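# Find the light check weight and set it on the red dish

## Task

Four check weights look alike, but one weighs less than the rest; use the balance to find it (its pointer sits over white when the pans hold equal loads and leans toward the lighter pan otherwise). Lay that light weight flat on the red dish and keep the other three weights off the dish. Nothing may end up inside or beneath any furniture, and every item except the weights and the dish must finish resting directly on the same furniture it started on. The result must stand without a robot holding it, and at the end the grippers must be open and the arms moved away.

## Robot and tools

Robots and cameras. There are three identical i2rt Big YAM arms, named arm1, arm2 and arm3. Each one has six revolute joints, a two-finger gripper and a wrist camera (arm1_cam_wrist, arm2_cam_wrist, arm3_cam_wrist; fisheye, 504x504). Two fixed room cameras, room_a and room_b (672x504), watch the scene. The arms act independently and never wait for one another. With joints 1 and 6 at zero and the hand level and pointing forward, the wrist camera rides on top of the hand, looking toward the fingertips. The hand reaches roughly 1.0 m from the joint1 axis.

Frames. One shared scene frame holds every pose: origin on the floor, +z upward. The hand point lies midway between the fingertips. The hand's z axis runs along the fingers, and its y axis is the direction the fingers open and close. Foot poses are never printed.

execute_actions. Arguments: actions (a list holding exactly one action, or empty to just get state and images) and cameras (list of camera names, or "all"; omitted or null gives all, [] gives none; an unknown name rejects the call). One action is an object with optional keys arm1, arm2, arm3; under each is "joints", a map of absolute joint targets for that arm only. These are targets to move to, not offsets. Keys and ranges:
- joint1_rad: -2.879 to 2.879 rad, done within 0.045. Turns the whole arm about its foot; positive is counter-clockwise seen from above; 0 points along the foot's facing.
- joint2_rad: 0 to 3.141, within 0.14. Shoulder; 0 has the upper arm pointing back and nearly level, positive lifts it up then forward.
- joint3_rad: 0 to 3.019, within 0.09. Elbow; 0 is fully folded, positive opens.
- joint4_rad: -1.692 to 1.57, within 0.055. Hand pitch; positive tilts fingers up.
- joint5_rad: -1.57 to 1.57, within 0.03. Sideways hand swing; positive toward the arm's right.
- joint6_rad: -2.094 to 2.094, within 0.035. Hand roll; positive is clockwise viewed from behind the hand.
- gripper_m: 0 to 0.093 m, within 0.003; the fingertip gap. Grip force is about 50 to 62 N per pad, lower on some grippers.
All motions in an action begin together and may finish at different moments; one action runs 15 s at most. Joints move at different speeds, so the hand can sweep a wide path between postures. A joint or arm left out of an action may still be driving toward an earlier target. Any unknown key or out-of-range number rejects the whole call and nothing moves. Example: {"arm1": {"joints": {"gripper_m": 0.05}}, "arm2": {"joints": {"joint1_rad": 0.3}}}.

wait: seconds, 0 to 10. Sends nothing new; returns the same state and images as an empty action.

zoom_image: camera (one of the five names) and region [x0, y0, x1, y1] in pixels of that camera's latest full image, top-left origin, at most 504 by 504. Gives a finer close-up.

read_manual: optional section, only "licences"; returns URDF licence text, moves nothing.

finished_scene: scene, the integer number of the current scene. Ends it irreversibly after the last command has been held, reports success and gives the next task. Replying without any tool call also ends things.

Reading results. Each result gives every robot's state (joint_positions, hand pose) and one image per requested camera; the "pictures" line lists cameras in image order. joint_status tells how each commanded motion ended: off_target (stopped short, may still push), contact_stop or time_out (target dropped, holds in place; a timed-out joint may keep a nearby target, at most 0.375, 0.375, 0.113, 0.225, 0.075, 0.3 rad away for joints 1 to 6, and keep pushing), not_followed (a built-in self/inter-arm clearance check withheld the targets, shown with a "joint command not followed" line and usually a "cause:" line; the arm may retry those targets on later actions; the gripper part still runs). on_its_own lists what the call did not command; its "held at" is the held target, not the actual position. limit_stop_at_motor_heat means an overheat stop; resend the target. A MOTOR HOT line appears from 85 °C; at 100 °C an OVER-TEMPERATURE FAULT drops that arm until it cools. If a result reports a stop, later movement calls in the same reply are skipped.

Cautions. The arm does not halt on contact and can press very hard; to relieve a pushing joint, send its reported position as its target. Tiny target changes may not move a joint, and a joint holding a load may sag. Long holding or pushing heats motors. A hard press between two arms ends everything; the clearance check can react late and ignores fingers, gripper housings and wrist cameras. Avoid drops, slips, slams and hard collisions, and never knock objects off the work area, onto the floor, or into or under furniture. Loose objects may occasionally get nudged by something else.

Each tool is called after "Request:" as name(argument=value, ...) on one line, values as JSON.

## Session

I'll start by looking at the scene.

Request:
execute_actions(actions=[])

Scene clock: 0.00 s.
Motor temperatures (°C, as the motors report them): arm1=[18 18 19 19 18 18] | arm2=[19 17 18 19 20 17] | arm3=[17 17 19 18 19 20]
arm1.joint_positions: joint1_rad=+0.589 joint2_rad=+0.605 joint3_rad=+1.647 joint4_rad=-1.521 joint5_rad=+0.061 joint6_rad=+0.086 gripper_m=+0.094
arm1.joint_status: not commanded
arm1.hand: x=-0.7051 y=+0.8182 z=+1.4472 quat_wxyz=(-0.388, +0.533, -0.666, -0.349) (m; scene frame)
arm2.joint_positions: joint1_rad=-0.897 joint2_rad=+0.517 joint3_rad=+1.611 joint4_rad=-1.380 joint5_rad=+0.178 joint6_rad=-0.001 gripper_m=+0.094
arm2.joint_status: not commanded
arm2.hand: x=+0.0999 y=+0.1043 z=+1.5749 quat_wxyz=(-0.597, -0.035, -0.799, +0.062) (m; scene frame)
arm3.joint_positions: joint1_rad=-0.818 joint2_rad=+0.294 joint3_rad=+1.703 joint4_rad=-1.325 joint5_rad=-0.284 joint6_rad=+0.171 gripper_m=+0.095
arm3.joint_status: not commanded
arm3.hand: x=+0.7911 y=-0.8340 z=+1.5216 quat_wxyz=(-0.125, -0.675, -0.013, +0.727) (m; scene frame)
pictures: arm1_cam_wrist, arm2_cam_wrist, arm3_cam_wrist, room_a, room_b
Images, in order (width x height): arm1_cam_wrist 504x504, arm2_cam_wrist 504x504, arm3_cam_wrist 504x504, room_a 672x504, room_b 672x504.

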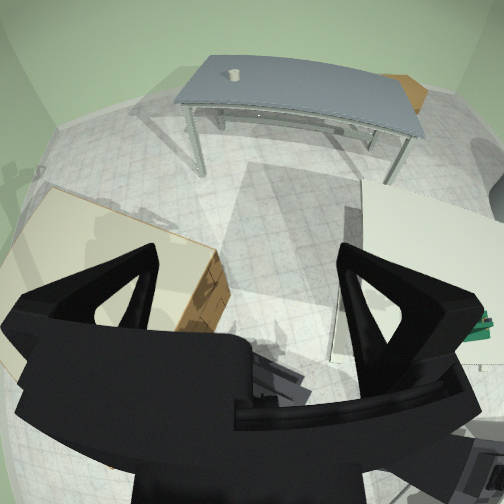

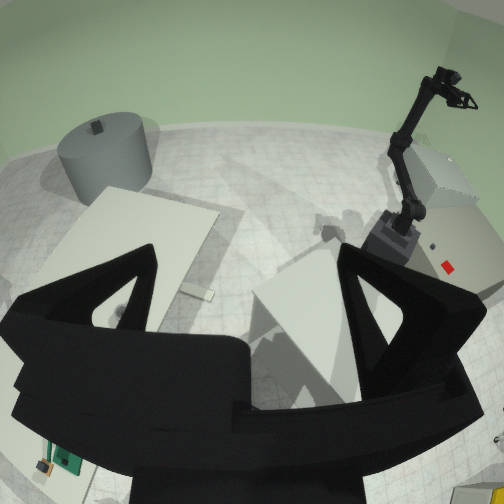

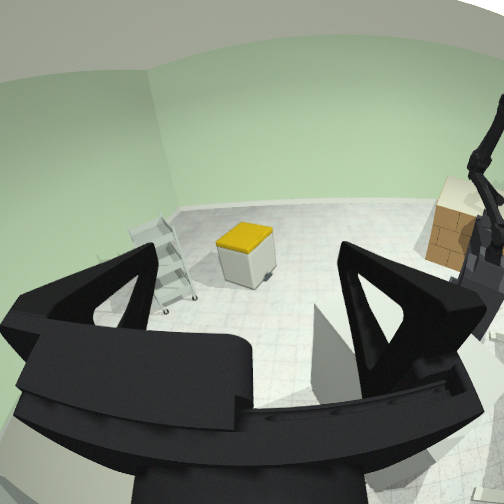

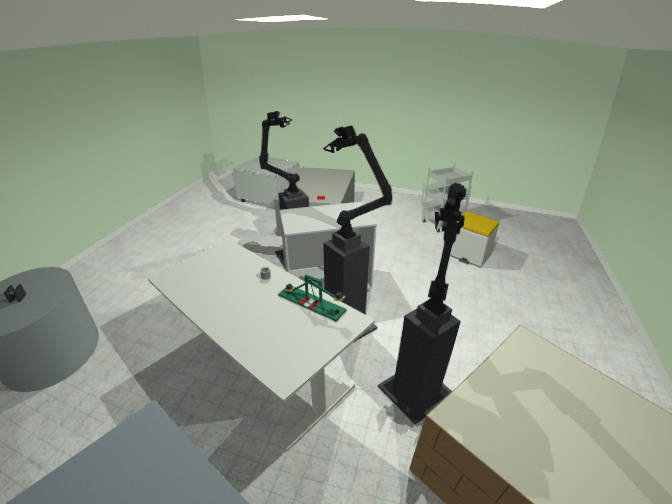

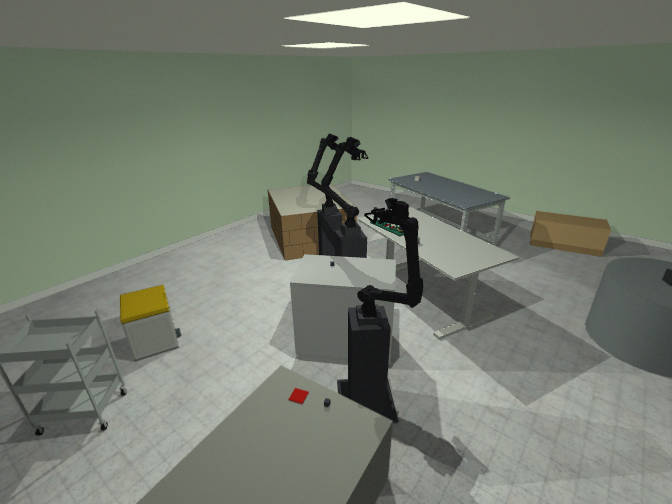

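Request:
zoom_image(camera="room_a", region=[240, 250, 380, 340])

Request:
zoom_image(camera="room_b", region=[260, 180, 440, 420])

Request:
zoom_image(camera="arm2_cam_wrist", region=[0, 400, 140, 504])

Region (240, 250, 380, 340) of room_a's 672x504 image, scaled by 3.600, with more detail than that image has; it fills the top 324 rows of this view, and the rest is white.

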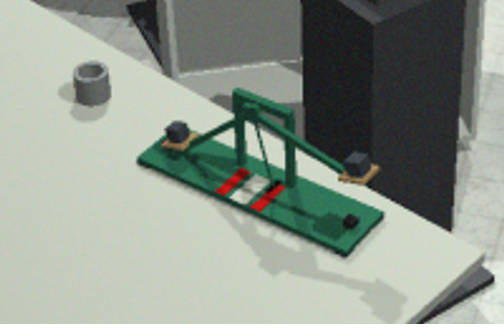

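Region (260, 180, 440, 420) of room_b's 672x504 image, scaled by 2.100, with more detail than that image has; it fills the left 378 columns of this view, and the rest is white.

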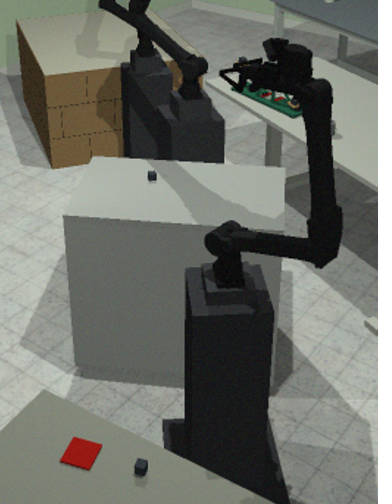

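Region (0, 400, 140, 504) of arm2_cam_wrist's 504x504 image, scaled by 3.600, with more detail than that image has; it fills the top 374 rows of this view, and the rest is white.

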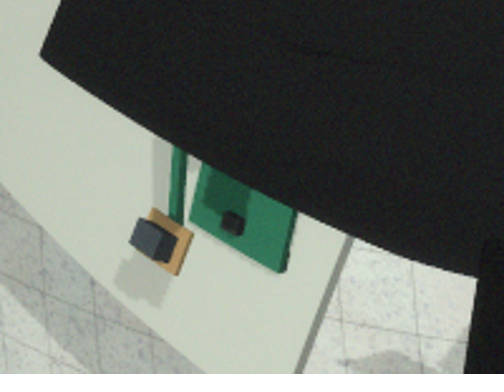

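Request:
execute_actions(actions=[{"arm2": {"joints": {"joint1_rad": 0.897, "joint2_rad": 2.055, "joint3_rad": 2.015, "joint4_rad": -1.531, "joint5_rad": 0.0, "joint6_rad": 0.0}}, "arm3": {"joints": {"joint1_rad": 0.17, "joint2_rad": 1.727, "joint3_rad": 1.329, "joint4_rad": -1.172, "joint5_rad": 0.0, "joint6_rad": 0.0}}}])

Scene clock: 122.20 s.
Motor temperatures (°C, as the motors report them): arm1=[18 18 24 20 18 18] | arm2=[19 18 23 20 20 17] | arm3=[17 20 21 19 19 20]
arm1.joint_positions: joint1_rad=+0.589 joint2_rad=+0.605 joint3_rad=+1.647 joint4_rad=-1.521 joint5_rad=+0.061 joint6_rad=+0.086 gripper_m=+0.094
arm1.joint_status: not commanded
arm1.hand: x=-0.7051 y=+0.8182 z=+1.4472 quat_wxyz=(-0.388, +0.533, -0.666, -0.349) (m; scene frame)
arm2.joint_positions: joint1_rad=+0.898 joint2_rad=+2.047 joint3_rad=+1.991 joint4_rad=-1.519 joint5_rad=-0.001 joint6_rad=-0.001 gripper_m=+0.094
arm2.joint_status: all done
arm2.hand: x=-0.2032 y=+0.7404 z=+1.0925 quat_wxyz=(+0.006, +0.794, -0.608, +0.002) (m; scene frame)
arm3.joint_positions: joint1_rad=+0.177 joint2_rad=+1.737 joint3_rad=+1.327 joint4_rad=-1.183 joint5_rad=+0.001 joint6_rad=+0.007 gripper_m=+0.095
arm3.joint_status: all done
arm3.hand: x=+0.4618 y=-1.1757 z=+0.9182 quat_wxyz=(+0.005, -0.902, -0.432, -0.006) (m; scene frame)
pictures: arm1_cam_wrist, arm2_cam_wrist, arm3_cam_wrist, room_a, room_b
Images, in order (width x height): arm1_cam_wrist 504x504, arm2_cam_wrist 504x504, arm3_cam_wrist 504x504, room_a 672x504, room_b 672x504.

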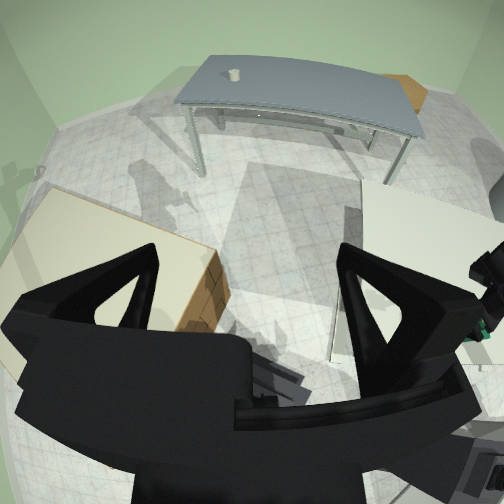

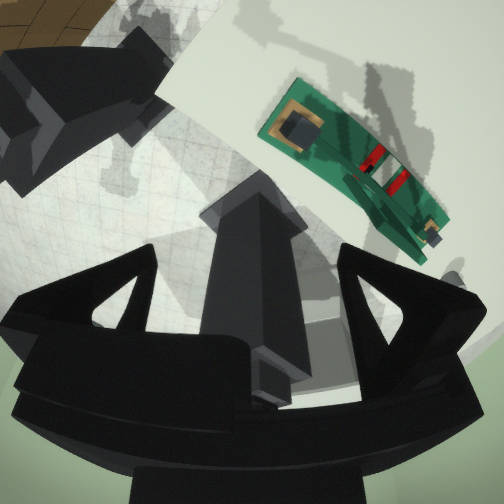

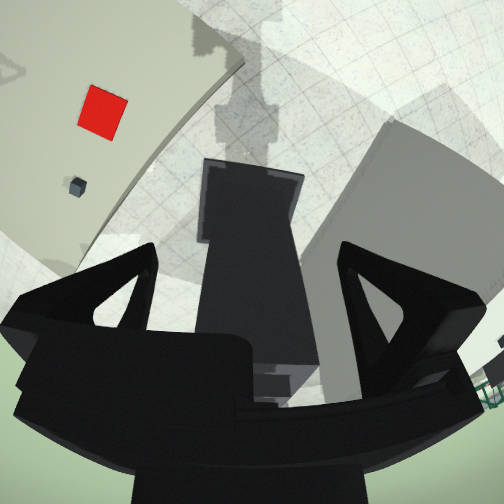

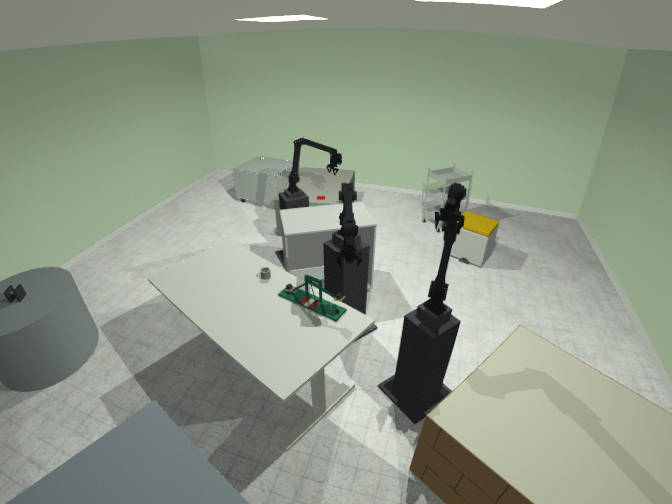

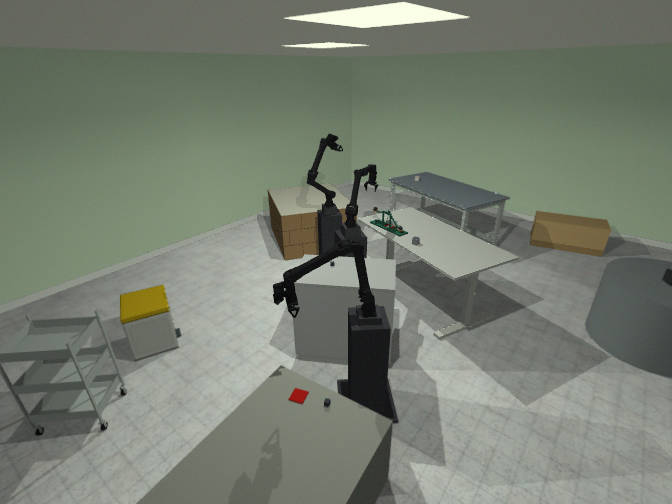

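Request:
zoom_image(camera="arm2_cam_wrist", region=[240, 60, 460, 280])

Request:
zoom_image(camera="arm3_cam_wrist", region=[40, 60, 200, 220])

Request:
zoom_image(camera="room_b", region=[340, 150, 440, 250])

Region (240, 60, 460, 280) of arm2_cam_wrist's 504x504 image, scaled by 2.291, with more detail than that image has.

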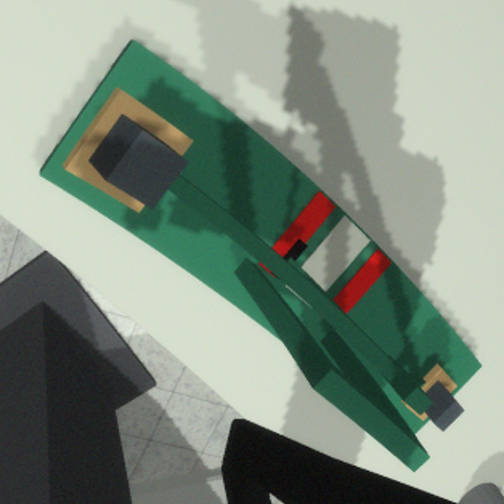

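Region (40, 60, 200, 220) of arm3_cam_wrist's 504x504 image, scaled by 3.150, with more detail than that image has.

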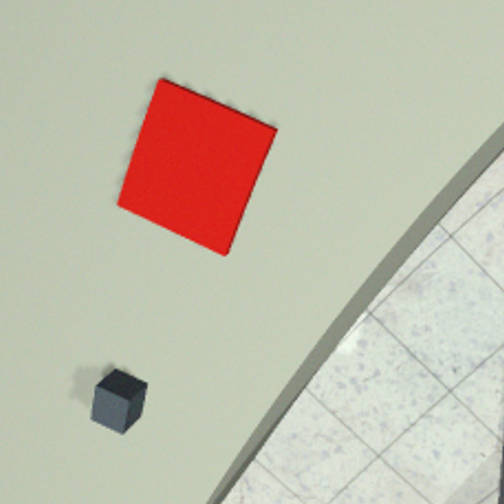

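Region (340, 150, 440, 250) of room_b's 672x504 image, scaled by 5.040, with more detail than that image has.

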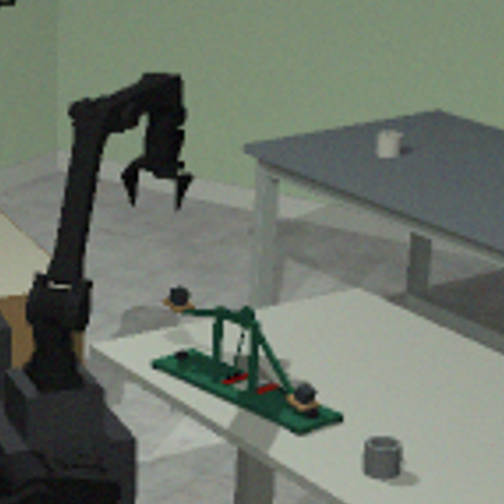

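Request:
execute_actions(actions=[{"arm2": {"joints": {"joint1_rad": 0.79, "joint2_rad": 2.134, "joint3_rad": 1.84, "joint4_rad": -1.275, "joint5_rad": 0.0, "joint6_rad": -1.137}}, "arm3": {"joints": {"joint1_rad": 0.612, "joint2_rad": 2.181, "joint3_rad": 1.54, "joint4_rad": -0.926, "joint5_rad": 0.0, "joint6_rad": 0.0}}}], cameras=["arm2_cam_wrist", "arm3_cam_wrist", "room_a", "room_b"])

Scene clock: 235.57 s.
Motor temperatures (°C, as the motors report them): arm1=[18 18 25 20 18 18] | arm2=[19 25 30 19 20 17] | arm3=[17 24 27 18 19 20]
arm1.joint_positions: joint1_rad=+0.589 joint2_rad=+0.605 joint3_rad=+1.647 joint4_rad=-1.521 joint5_rad=+0.061 joint6_rad=+0.086 gripper_m=+0.094
arm1.joint_status: not commanded
arm1.hand: x=-0.7051 y=+0.8182 z=+1.4472 quat_wxyz=(-0.388, +0.533, -0.666, -0.349) (m; scene frame)
arm2.joint_positions: joint1_rad=+0.779 joint2_rad=+2.122 joint3_rad=+1.833 joint4_rad=-1.287 joint5_rad=+0.001 joint6_rad=-1.128 gripper_m=+0.094
arm2.joint_status: all done
arm2.hand: x=-0.1301 y=+0.7617 z=+0.9862 quat_wxyz=(+0.006, +0.989, -0.148, +0.000) (m; scene frame)
arm3.joint_positions: joint1_rad=+0.605 joint2_rad=+2.189 joint3_rad=+1.526 joint4_rad=-0.934 joint5_rad=-0.002 joint6_rad=+0.006 gripper_m=+0.095
arm3.joint_status: all done
arm3.hand: x=+0.6267 y=-1.3621 z=+0.7420 quat_wxyz=(+0.008, -0.790, -0.614, -0.007) (m; scene frame)
pictures: arm2_cam_wrist, arm3_cam_wrist, room_a, room_b
Images, in order (width x height): arm2_cam_wrist 504x504, arm3_cam_wrist 504x504, room_a 672x504, room_b 672x504.

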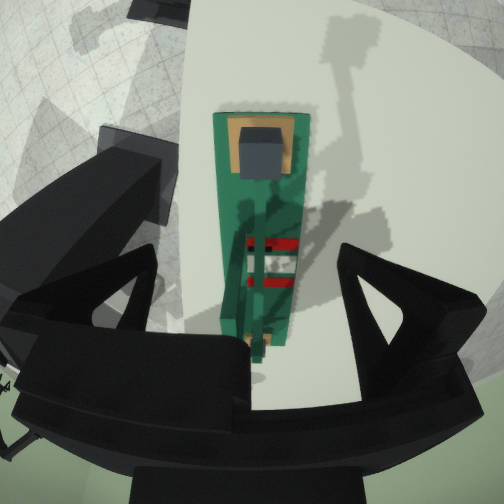

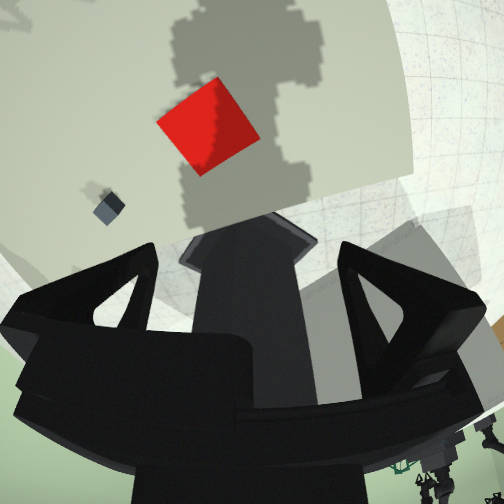

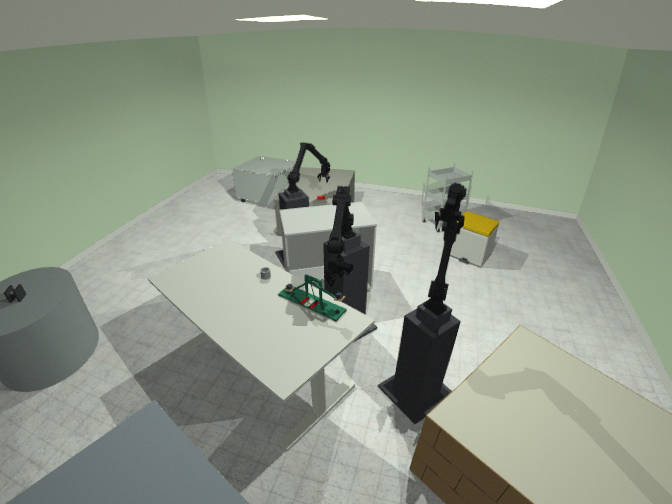

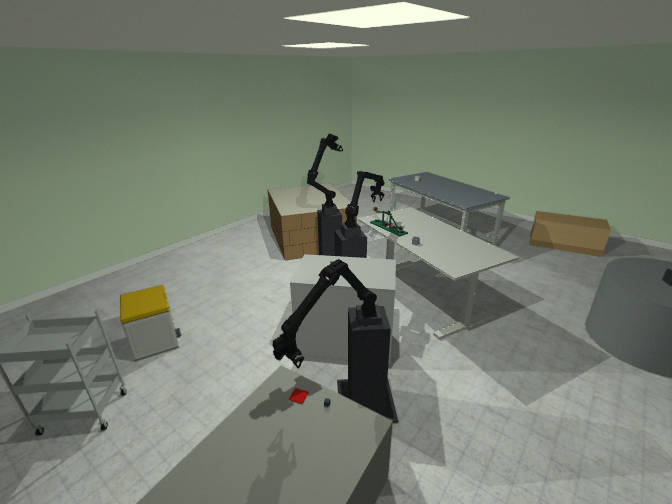

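Request:
zoom_image(camera="arm2_cam_wrist", region=[200, 100, 320, 220])

Request:
zoom_image(camera="room_b", region=[345, 165, 425, 245])

Region (200, 100, 320, 220) of arm2_cam_wrist's 504x504 image, scaled by 4.200, with more detail than that image has.

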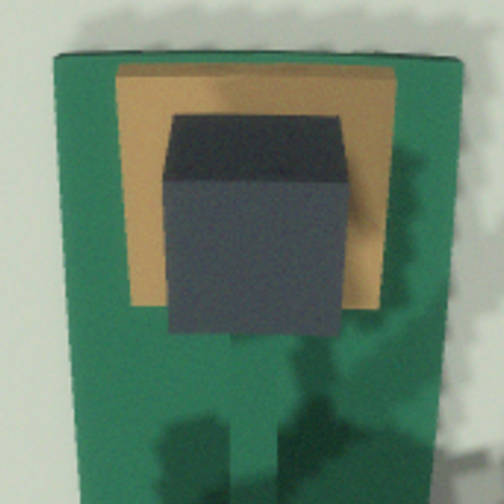

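Region (345, 165, 425, 245) of room_b's 672x504 image, scaled by 6.300, with more detail than that image has.

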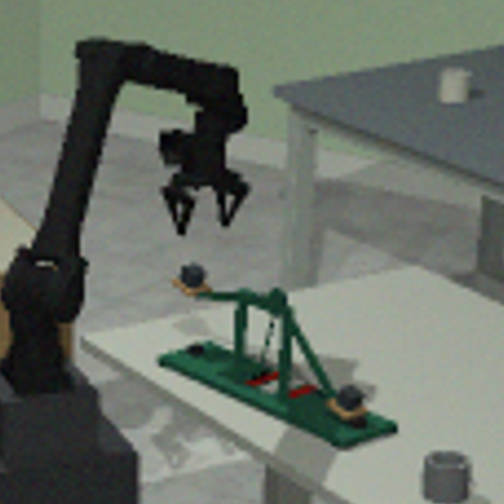

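Request:
execute_actions(actions=[{"arm2": {"joints": {"joint1_rad": 0.805, "joint2_rad": 2.23, "joint3_rad": 1.868, "joint4_rad": -1.192, "gripper_m": 0.07}}, "arm3": {"joints": {"joint1_rad": 0.1, "joint2_rad": 1.648, "joint3_rad": 1.71, "joint4_rad": -1.631}}}], cameras=["arm2_cam_wrist", "room_b"])

Scene clock: 309.17 s.
Motor temperatures (°C, as the motors report them): arm1=[18 18 26 20 18 18] | arm2=[19 27 29 19 20 17] | arm3=[17 27 28 18 19 20]
arm1.joint_positions: joint1_rad=+0.589 joint2_rad=+0.605 joint3_rad=+1.647 joint4_rad=-1.521 joint5_rad=+0.061 joint6_rad=+0.086 gripper_m=+0.094
arm1.joint_status: not commanded
arm1.hand: x=-0.7051 y=+0.8182 z=+1.4472 quat_wxyz=(-0.388, +0.533, -0.666, -0.349) (m; scene frame)
arm2.joint_positions: joint1_rad=+0.795 joint2_rad=+2.205 joint3_rad=+1.840 joint4_rad=-1.203 joint5_rad=+0.001 joint6_rad=-1.129 gripper_m=+0.070
arm2.joint_status: all done
arm2.hand: x=-0.1427 y=+0.7750 z=+0.9363 quat_wxyz=(+0.003, +0.990, -0.140, -0.001) (m; scene frame)
arm3.joint_positions: joint1_rad=+0.107 joint2_rad=+1.659 joint3_rad=+1.700 joint4_rad=-1.614 joint5_rad=+0.002 joint6_rad=+0.006 gripper_m=+0.095
arm3.joint_status: all done
arm3.hand: x=+0.4313 y=-1.1578 z=+1.0951 quat_wxyz=(+0.000, -0.916, -0.400, +0.003) (m; scene frame)
pictures: arm2_cam_wrist, room_b
Images, in order (width x height): arm2_cam_wrist 504x504, room_b 672x504.

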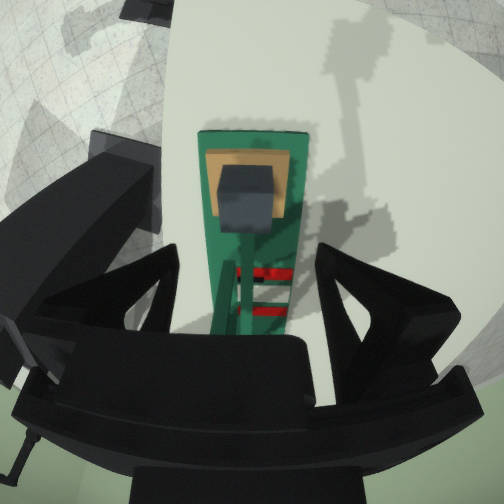

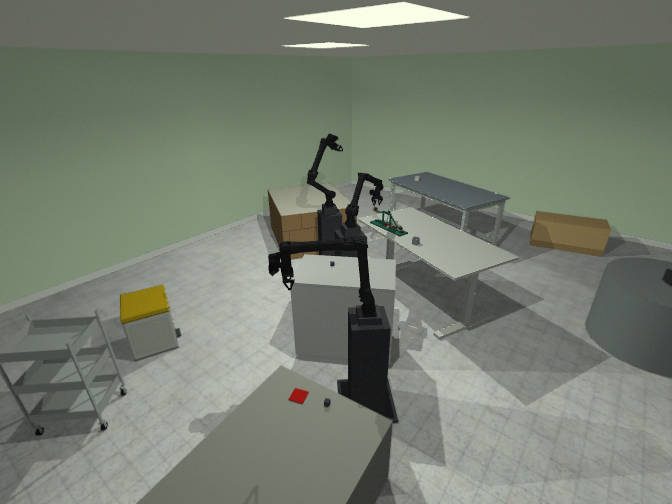

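Request:
zoom_image(camera="arm2_cam_wrist", region=[160, 120, 340, 300])

Region (160, 120, 340, 300) of arm2_cam_wrist's 504x504 image, scaled by 2.800, with more detail than that image has.

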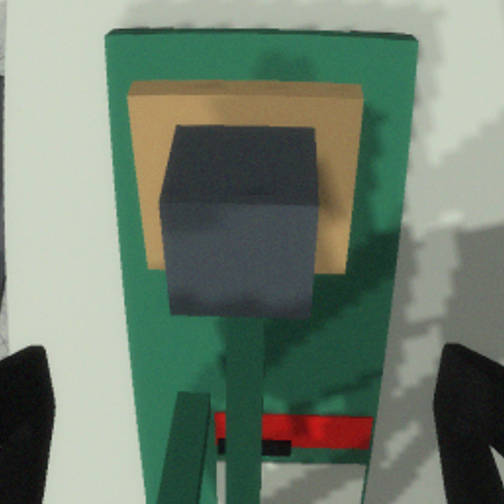

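Request:
execute_actions(actions=[{"arm2": {"joints": {"joint1_rad": 0.816, "joint2_rad": 2.283, "joint4_rad": -1.15}}, "arm3": {"joints": {"joint1_rad": -1.5}}}], cameras=["arm2_cam_wrist", "arm3_cam_wrist", "room_b"])

Scene clock: 344.50 s.
Motor temperatures (°C, as the motors report them): arm1=[18 18 26 20 18 18] | arm2=[19 28 32 19 20 17] | arm3=[17 26 31 18 19 20]
arm1.joint_positions: joint1_rad=+0.589 joint2_rad=+0.605 joint3_rad=+1.647 joint4_rad=-1.521 joint5_rad=+0.061 joint6_rad=+0.086 gripper_m=+0.094
arm1.joint_status: not commanded
arm1.hand: x=-0.7051 y=+0.8182 z=+1.4472 quat_wxyz=(-0.388, +0.533, -0.666, -0.349) (m; scene frame)
arm2.joint_positions: joint1_rad=+0.805 joint2_rad=+2.248 joint3_rad=+1.840 joint4_rad=-1.163 joint5_rad=+0.001 joint6_rad=-1.129 gripper_m=+0.070
arm2.joint_status: all done
arm2.hand: x=-0.1497 y=+0.7780 z=+0.9090 quat_wxyz=(+0.004, +0.991, -0.135, -0.001) (m; scene frame)
arm3.joint_positions: joint1_rad=-1.508 joint2_rad=+1.659 joint3_rad=+1.700 joint4_rad=-1.614 joint5_rad=+0.000 joint6_rad=+0.006 gripper_m=+0.095
arm3.joint_status: all done
arm3.hand: x=+0.4161 y=-0.4300 z=+1.0916 quat_wxyz=(-0.004, -0.923, +0.385, +0.001) (m; scene frame)
pictures: arm2_cam_wrist, arm3_cam_wrist, room_b
Images, in order (width x height): arm2_cam_wrist 504x504, arm3_cam_wrist 504x504, room_b 672x504.

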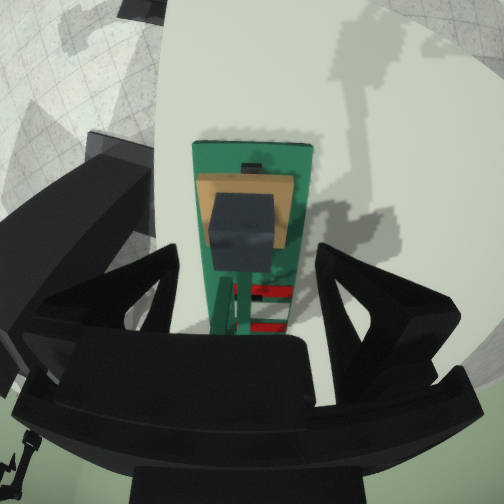

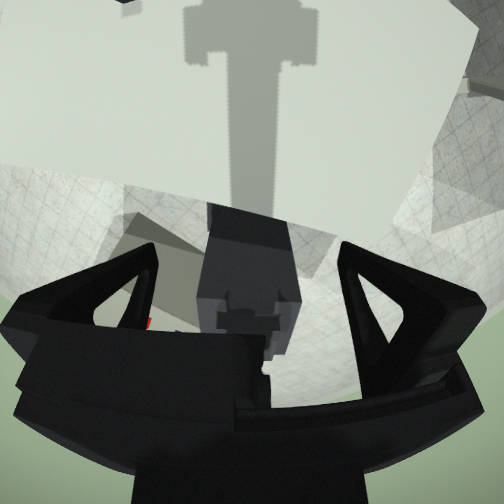

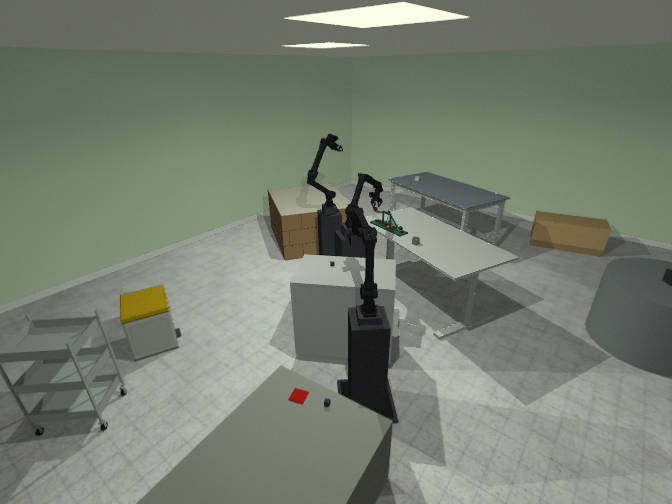

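Request:
zoom_image(camera="arm2_cam_wrist", region=[160, 150, 340, 330])

Region (160, 150, 340, 330) of arm2_cam_wrist's 504x504 image, scaled by 2.800, with more detail than that image has.

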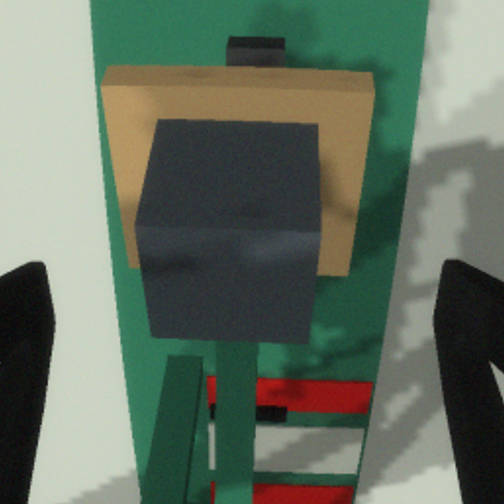

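Request:
execute_actions(actions=[{"arm2": {"joints": {"joint2_rad": 2.318, "gripper_m": 0.062}}}], cameras=["arm2_cam_wrist", "room_a"])

Scene clock: 369.77 s.
Motor temperatures (°C, as the motors report them): arm1=[18 18 26 20 18 18] | arm2=[19 28 32 19 20 17] | arm3=[17 26 32 18 19 20]
arm1.joint_positions: joint1_rad=+0.589 joint2_rad=+0.605 joint3_rad=+1.647 joint4_rad=-1.521 joint5_rad=+0.061 joint6_rad=+0.086 gripper_m=+0.094
arm1.joint_status: not commanded
arm1.hand: x=-0.7051 y=+0.8182 z=+1.4472 quat_wxyz=(-0.388, +0.533, -0.666, -0.349) (m; scene frame)
arm2.joint_positions: joint1_rad=+0.805 joint2_rad=+2.280 joint3_rad=+1.840 joint4_rad=-1.162 joint5_rad=+0.001 joint6_rad=-1.129 gripper_m=+0.062
arm2.joint_status: all done
arm2.hand: x=-0.1490 y=+0.7733 z=+0.8886 quat_wxyz=(+0.018, +0.991, -0.135, +0.004) (m; scene frame)
arm3.joint_positions: joint1_rad=-1.508 joint2_rad=+1.659 joint3_rad=+1.700 joint4_rad=-1.614 joint5_rad=+0.000 joint6_rad=+0.006 gripper_m=+0.095
arm3.joint_status: not commanded
arm3.hand: x=+0.4161 y=-0.4300 z=+1.0916 quat_wxyz=(-0.004, -0.923, +0.385, +0.001) (m; scene frame)
pictures: arm2_cam_wrist, room_a
Images, in order (width x height): arm2_cam_wrist 504x504, room_a 672x504.

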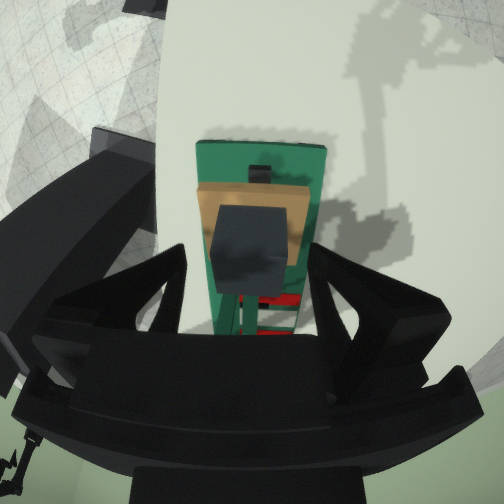

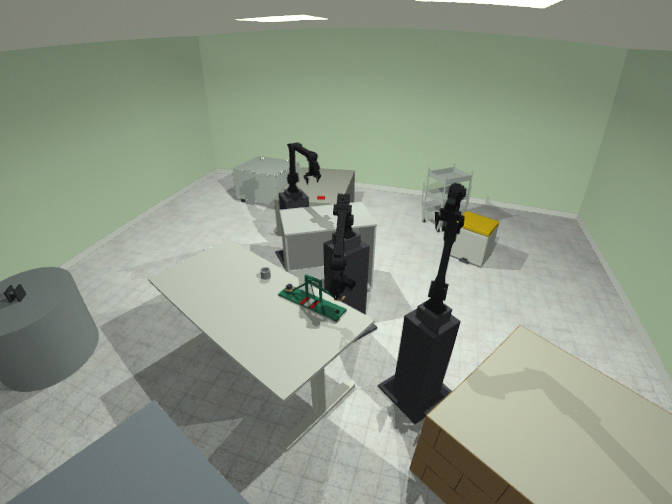

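Request:
execute_actions(actions=[{"arm2": {"joints": {"gripper_m": 0.02}}, "arm3": {"joints": {"joint2_rad": 0.8, "joint3_rad": 1.15, "joint4_rad": -1.15}}}], cameras=["arm2_cam_wrist", "arm3_cam_wrist"])

Scene clock: 387.87 s.
Motor temperatures (°C, as the motors report them): arm1=[18 18 27 20 18 18] | arm2=[19 28 32 19 20 17] | arm3=[17 26 32 18 19 20]
arm1.joint_positions: joint1_rad=+0.589 joint2_rad=+0.605 joint3_rad=+1.647 joint4_rad=-1.521 joint5_rad=+0.061 joint6_rad=+0.086 gripper_m=+0.094
arm1.joint_status: not commanded
arm1.hand: x=-0.7051 y=+0.8182 z=+1.4472 quat_wxyz=(-0.388, +0.533, -0.666, -0.349) (m; scene frame)
arm2.joint_positions: joint1_rad=+0.805 joint2_rad=+2.280 joint3_rad=+1.840 joint4_rad=-1.161 joint5_rad=+0.001 joint6_rad=-1.129 gripper_m=+0.030
arm2.joint_status: gripper_m off_target (ended at +0.030, target +0.020)
arm2.hand: x=-0.1490 y=+0.7733 z=+0.8886 quat_wxyz=(+0.018, +0.991, -0.135, +0.004) (m; scene frame)
arm3.joint_positions: joint1_rad=-1.508 joint2_rad=+0.797 joint3_rad=+1.153 joint4_rad=-1.176 joint5_rad=+0.000 joint6_rad=+0.006 gripper_m=+0.095
arm3.joint_status: all done
arm3.hand: x=+0.5388 y=-0.5512 z=+1.2222 quat_wxyz=(+0.136, -0.858, +0.360, +0.341) (m; scene frame)
pictures: arm2_cam_wrist, arm3_cam_wrist
Images, in order (width x height): arm2_cam_wrist 504x504, arm3_cam_wrist 504x504.

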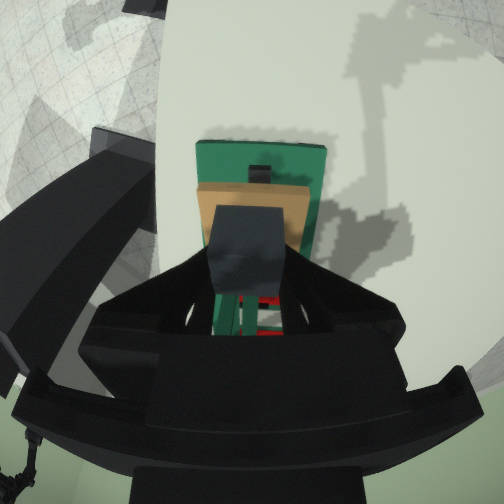

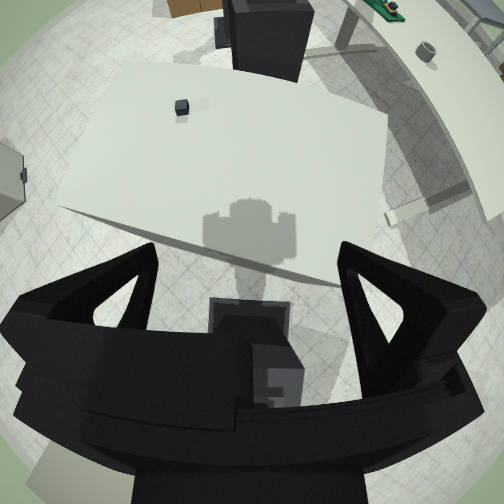

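Request:
zoom_image(camera="arm3_cam_wrist", region=[150, 75, 210, 135])

Region (150, 75, 210, 135) of arm3_cam_wrist's 504x504 image, scaled by 8.400, with more detail than that image has.

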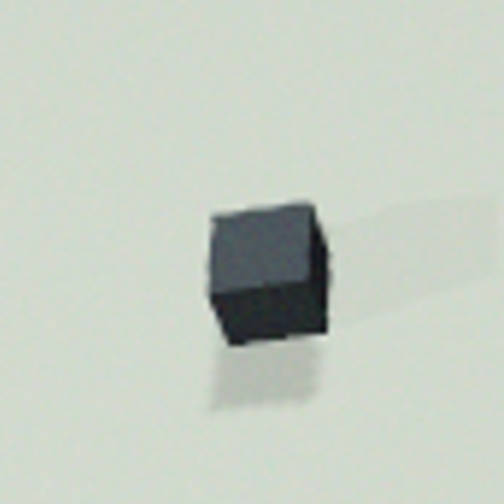

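Request:
execute_actions(actions=[{"arm2": {"joints": {"joint2_rad": 1.98, "joint3_rad": 1.93, "joint4_rad": -1.4}}}], cameras=["arm2_cam_wrist", "room_b"])

Scene clock: 456.93 s.
Motor temperatures (°C, as the motors report them): arm1=[18 18 27 20 18 18] | arm2=[19 29 34 19 20 17] | arm3=[17 23 34 19 19 20]
arm1.joint_positions: joint1_rad=+0.589 joint2_rad=+0.605 joint3_rad=+1.647 joint4_rad=-1.521 joint5_rad=+0.061 joint6_rad=+0.086 gripper_m=+0.094
arm1.joint_status: not commanded
arm1.hand: x=-0.7051 y=+0.8182 z=+1.4472 quat_wxyz=(-0.388, +0.533, -0.666, -0.349) (m; scene frame)
arm2.joint_positions: joint1_rad=+0.805 joint2_rad=+1.951 joint3_rad=+1.921 joint4_rad=-1.389 joint5_rad=+0.001 joint6_rad=-1.129 gripper_m=+0.030
arm2.joint_status: all done
arm2.hand: x=-0.1459 y=+0.7617 z=+1.1256 quat_wxyz=(-0.068, +0.988, -0.135, -0.024) (m; scene frame)
arm3.joint_positions: joint1_rad=-1.508 joint2_rad=+0.797 joint3_rad=+1.153 joint4_rad=-1.176 joint5_rad=+0.000 joint6_rad=+0.006 gripper_m=+0.095
arm3.joint_status: not commanded
arm3.hand: x=+0.5388 y=-0.5512 z=+1.2222 quat_wxyz=(+0.136, -0.858, +0.360, +0.341) (m; scene frame)
pictures: arm2_cam_wrist, room_b
Images, in order (width x height): arm2_cam_wrist 504x504, room_b 672x504.

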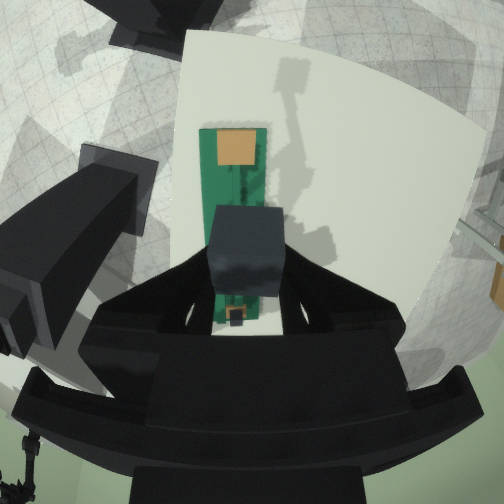

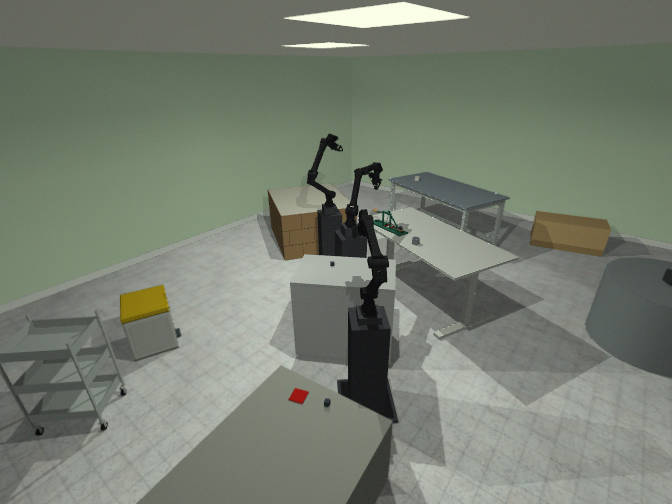

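Request:
execute_actions(actions=[{"arm2": {"joints": {"joint1_rad": -1.775, "joint2_rad": 2.14, "joint4_rad": -1.36, "joint6_rad": 0.0}}, "arm3": {"joints": {"joint2_rad": 0.6, "joint3_rad": 1.05, "joint1_rad": -1.58}}}], cameras=["arm2_cam_wrist", "arm3_cam_wrist", "room_b"])

Scene clock: 467.50 s.
Motor temperatures (°C, as the motors report them): arm1=[18 18 27 20 18 18] | arm2=[19 29 34 19 20 17] | arm3=[17 22 34 19 19 20]
arm1.joint_positions: joint1_rad=+0.589 joint2_rad=+0.605 joint3_rad=+1.647 joint4_rad=-1.521 joint5_rad=+0.061 joint6_rad=+0.086 gripper_m=+0.094
arm1.joint_status: not commanded
arm1.hand: x=-0.7051 y=+0.8182 z=+1.4472 quat_wxyz=(-0.388, +0.533, -0.666, -0.349) (m; scene frame)
arm2.joint_positions: joint1_rad=-1.782 joint2_rad=+2.154 joint3_rad=+1.921 joint4_rad=-1.353 joint5_rad=+0.001 joint6_rad=-0.007 gripper_m=+0.030
arm2.joint_status: all done
arm2.hand: x=+0.3963 y=-0.3651 z=+1.0051 quat_wxyz=(+0.007, -0.407, -0.913, +0.002) (m; scene frame)
arm3.joint_positions: joint1_rad=-1.577 joint2_rad=+0.598 joint3_rad=+1.043 joint4_rad=-1.170 joint5_rad=+0.000 joint6_rad=+0.006 gripper_m=+0.095
arm3.joint_status: all done
arm3.hand: x=+0.5920 y=-0.5775 z=+1.2208 quat_wxyz=(+0.166, -0.828, +0.382, +0.376) (m; scene frame)
pictures: arm2_cam_wrist, arm3_cam_wrist, room_b
Images, in order (width x height): arm2_cam_wrist 504x504, arm3_cam_wrist 504x504, room_b 672x504.

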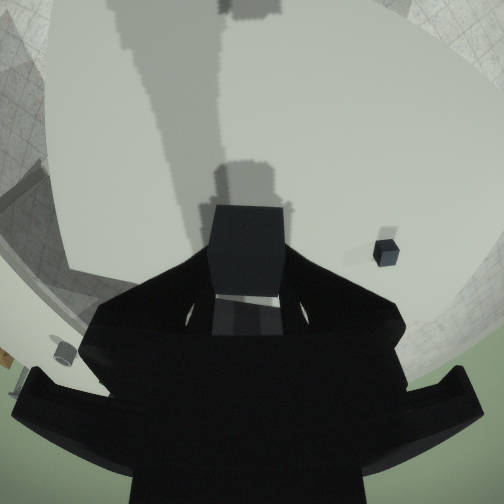

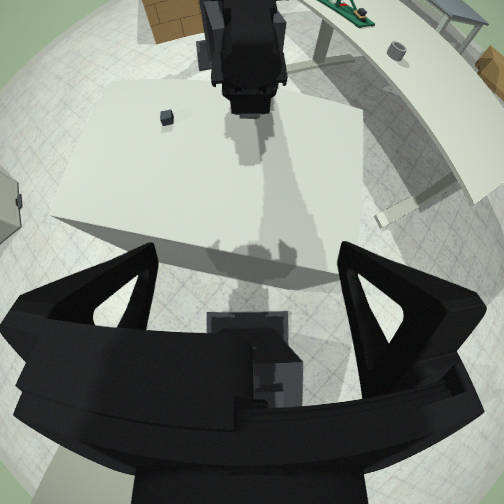

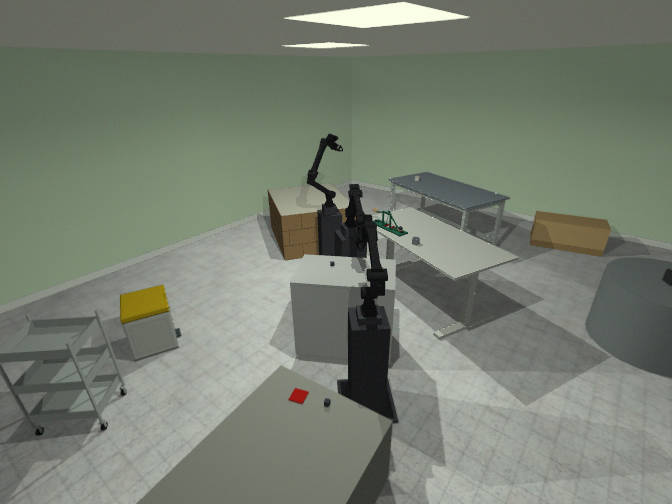

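Request:
zoom_image(camera="arm2_cam_wrist", region=[350, 215, 420, 285])

Region (350, 215, 420, 285) of arm2_cam_wrist's 504x504 image, scaled by 7.200, with more detail than that image has.

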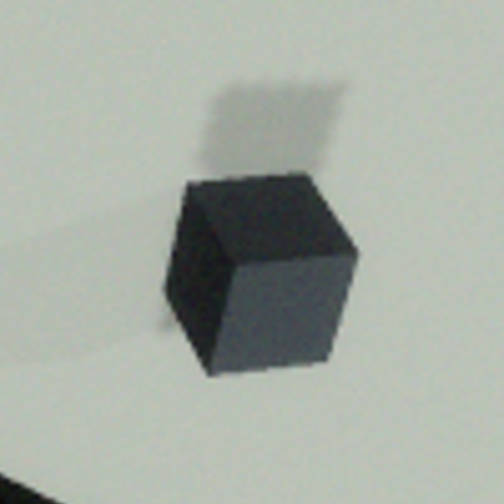

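Request:
execute_actions(actions=[{"arm2": {"joints": {"joint2_rad": 2.437, "joint4_rad": -1.235}}}], cameras=["arm2_cam_wrist", "arm3_cam_wrist", "room_a"])

Scene clock: 495.27 s.
Motor temperatures (°C, as the motors report them): arm1=[18 18 27 20 18 18] | arm2=[19 31 33 19 20 17] | arm3=[17 22 35 19 19 20]
arm1.joint_positions: joint1_rad=+0.589 joint2_rad=+0.605 joint3_rad=+1.647 joint4_rad=-1.521 joint5_rad=+0.061 joint6_rad=+0.086 gripper_m=+0.094
arm1.joint_status: not commanded
arm1.hand: x=-0.7051 y=+0.8182 z=+1.4472 quat_wxyz=(-0.388, +0.533, -0.666, -0.349) (m; scene frame)
arm2.joint_positions: joint1_rad=-1.782 joint2_rad=+2.453 joint3_rad=+1.910 joint4_rad=-1.242 joint5_rad=+0.002 joint6_rad=-0.007 gripper_m=+0.029
arm2.joint_status: all done
arm2.hand: x=+0.3805 y=-0.3495 z=+0.8112 quat_wxyz=(+0.097, -0.405, -0.908, -0.039) (m; scene frame)
arm3.joint_positions: joint1_rad=-1.577 joint2_rad=+0.598 joint3_rad=+1.043 joint4_rad=-1.170 joint5_rad=+0.000 joint6_rad=+0.006 gripper_m=+0.095
arm3.joint_status: not commanded
arm3.hand: x=+0.5920 y=-0.5775 z=+1.2208 quat_wxyz=(+0.166, -0.828, +0.382, +0.376) (m; scene frame)
pictures: arm2_cam_wrist, arm3_cam_wrist, room_a
Images, in order (width x height): arm2_cam_wrist 504x504, arm3_cam_wrist 504x504, room_a 672x504.

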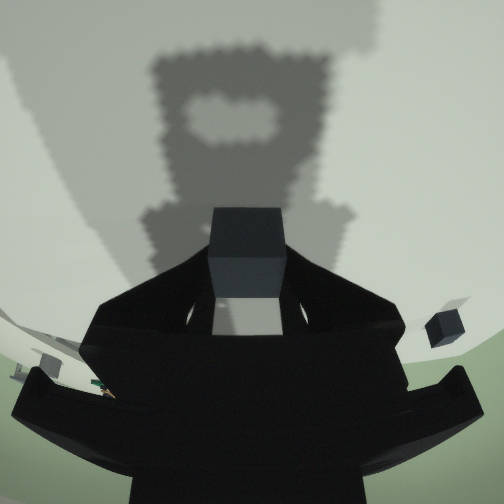

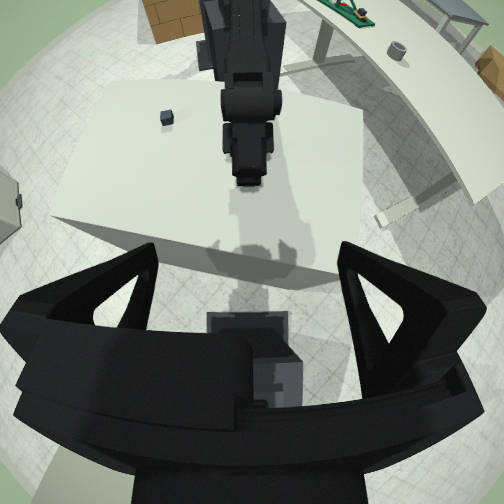

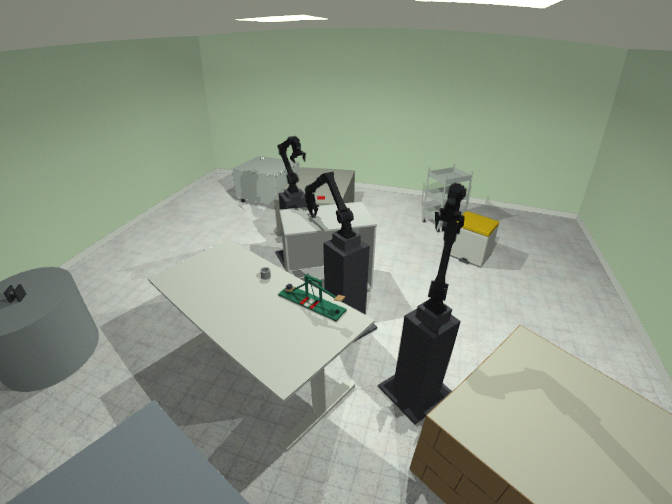

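Request:
zoom_image(camera="room_a", region=[285, 185, 345, 235])

Region (285, 185, 345, 235) of room_a's 672x504 image, scaled by 8.400, with more detail than that image has.

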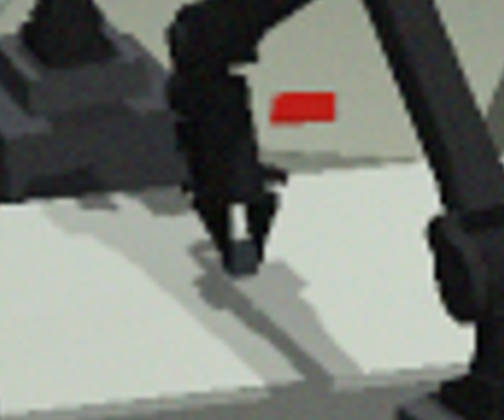

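Request:
execute_actions(actions=[{"arm2": {"joints": {"gripper_m": 0.07}}}], cameras=["arm2_cam_wrist"])

Scene clock: 504.07 s.
Motor temperatures (°C, as the motors report them): arm1=[18 18 27 20 18 18] | arm2=[19 32 33 19 20 17] | arm3=[17 22 36 19 19 20]
arm1.joint_positions: joint1_rad=+0.589 joint2_rad=+0.605 joint3_rad=+1.647 joint4_rad=-1.521 joint5_rad=+0.061 joint6_rad=+0.086 gripper_m=+0.094
arm1.joint_status: not commanded
arm1.hand: x=-0.7051 y=+0.8182 z=+1.4472 quat_wxyz=(-0.388, +0.533, -0.666, -0.349) (m; scene frame)
arm2.joint_positions: joint1_rad=-1.782 joint2_rad=+2.453 joint3_rad=+1.910 joint4_rad=-1.242 joint5_rad=+0.002 joint6_rad=-0.007 gripper_m=+0.070
arm2.joint_status: all done
arm2.hand: x=+0.3805 y=-0.3495 z=+0.8112 quat_wxyz=(+0.097, -0.405, -0.908, -0.039) (m; scene frame)
arm3.joint_positions: joint1_rad=-1.577 joint2_rad=+0.598 joint3_rad=+1.043 joint4_rad=-1.170 joint5_rad=+0.000 joint6_rad=+0.006 gripper_m=+0.095
arm3.joint_status: not commanded
arm3.hand: x=+0.5920 y=-0.5775 z=+1.2208 quat_wxyz=(+0.166, -0.828, +0.382, +0.376) (m; scene frame)
pictures: arm2_cam_wrist
Images, in order (width x height): arm2_cam_wrist 504x504.

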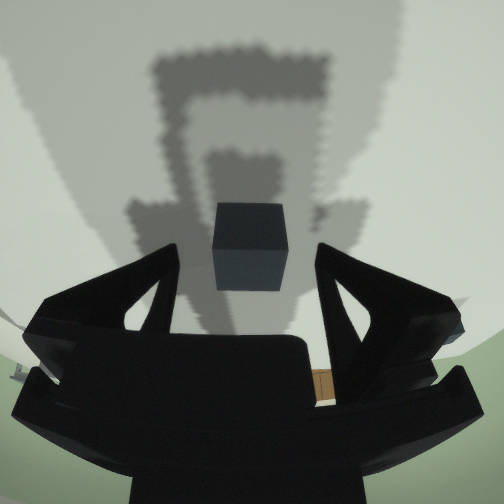

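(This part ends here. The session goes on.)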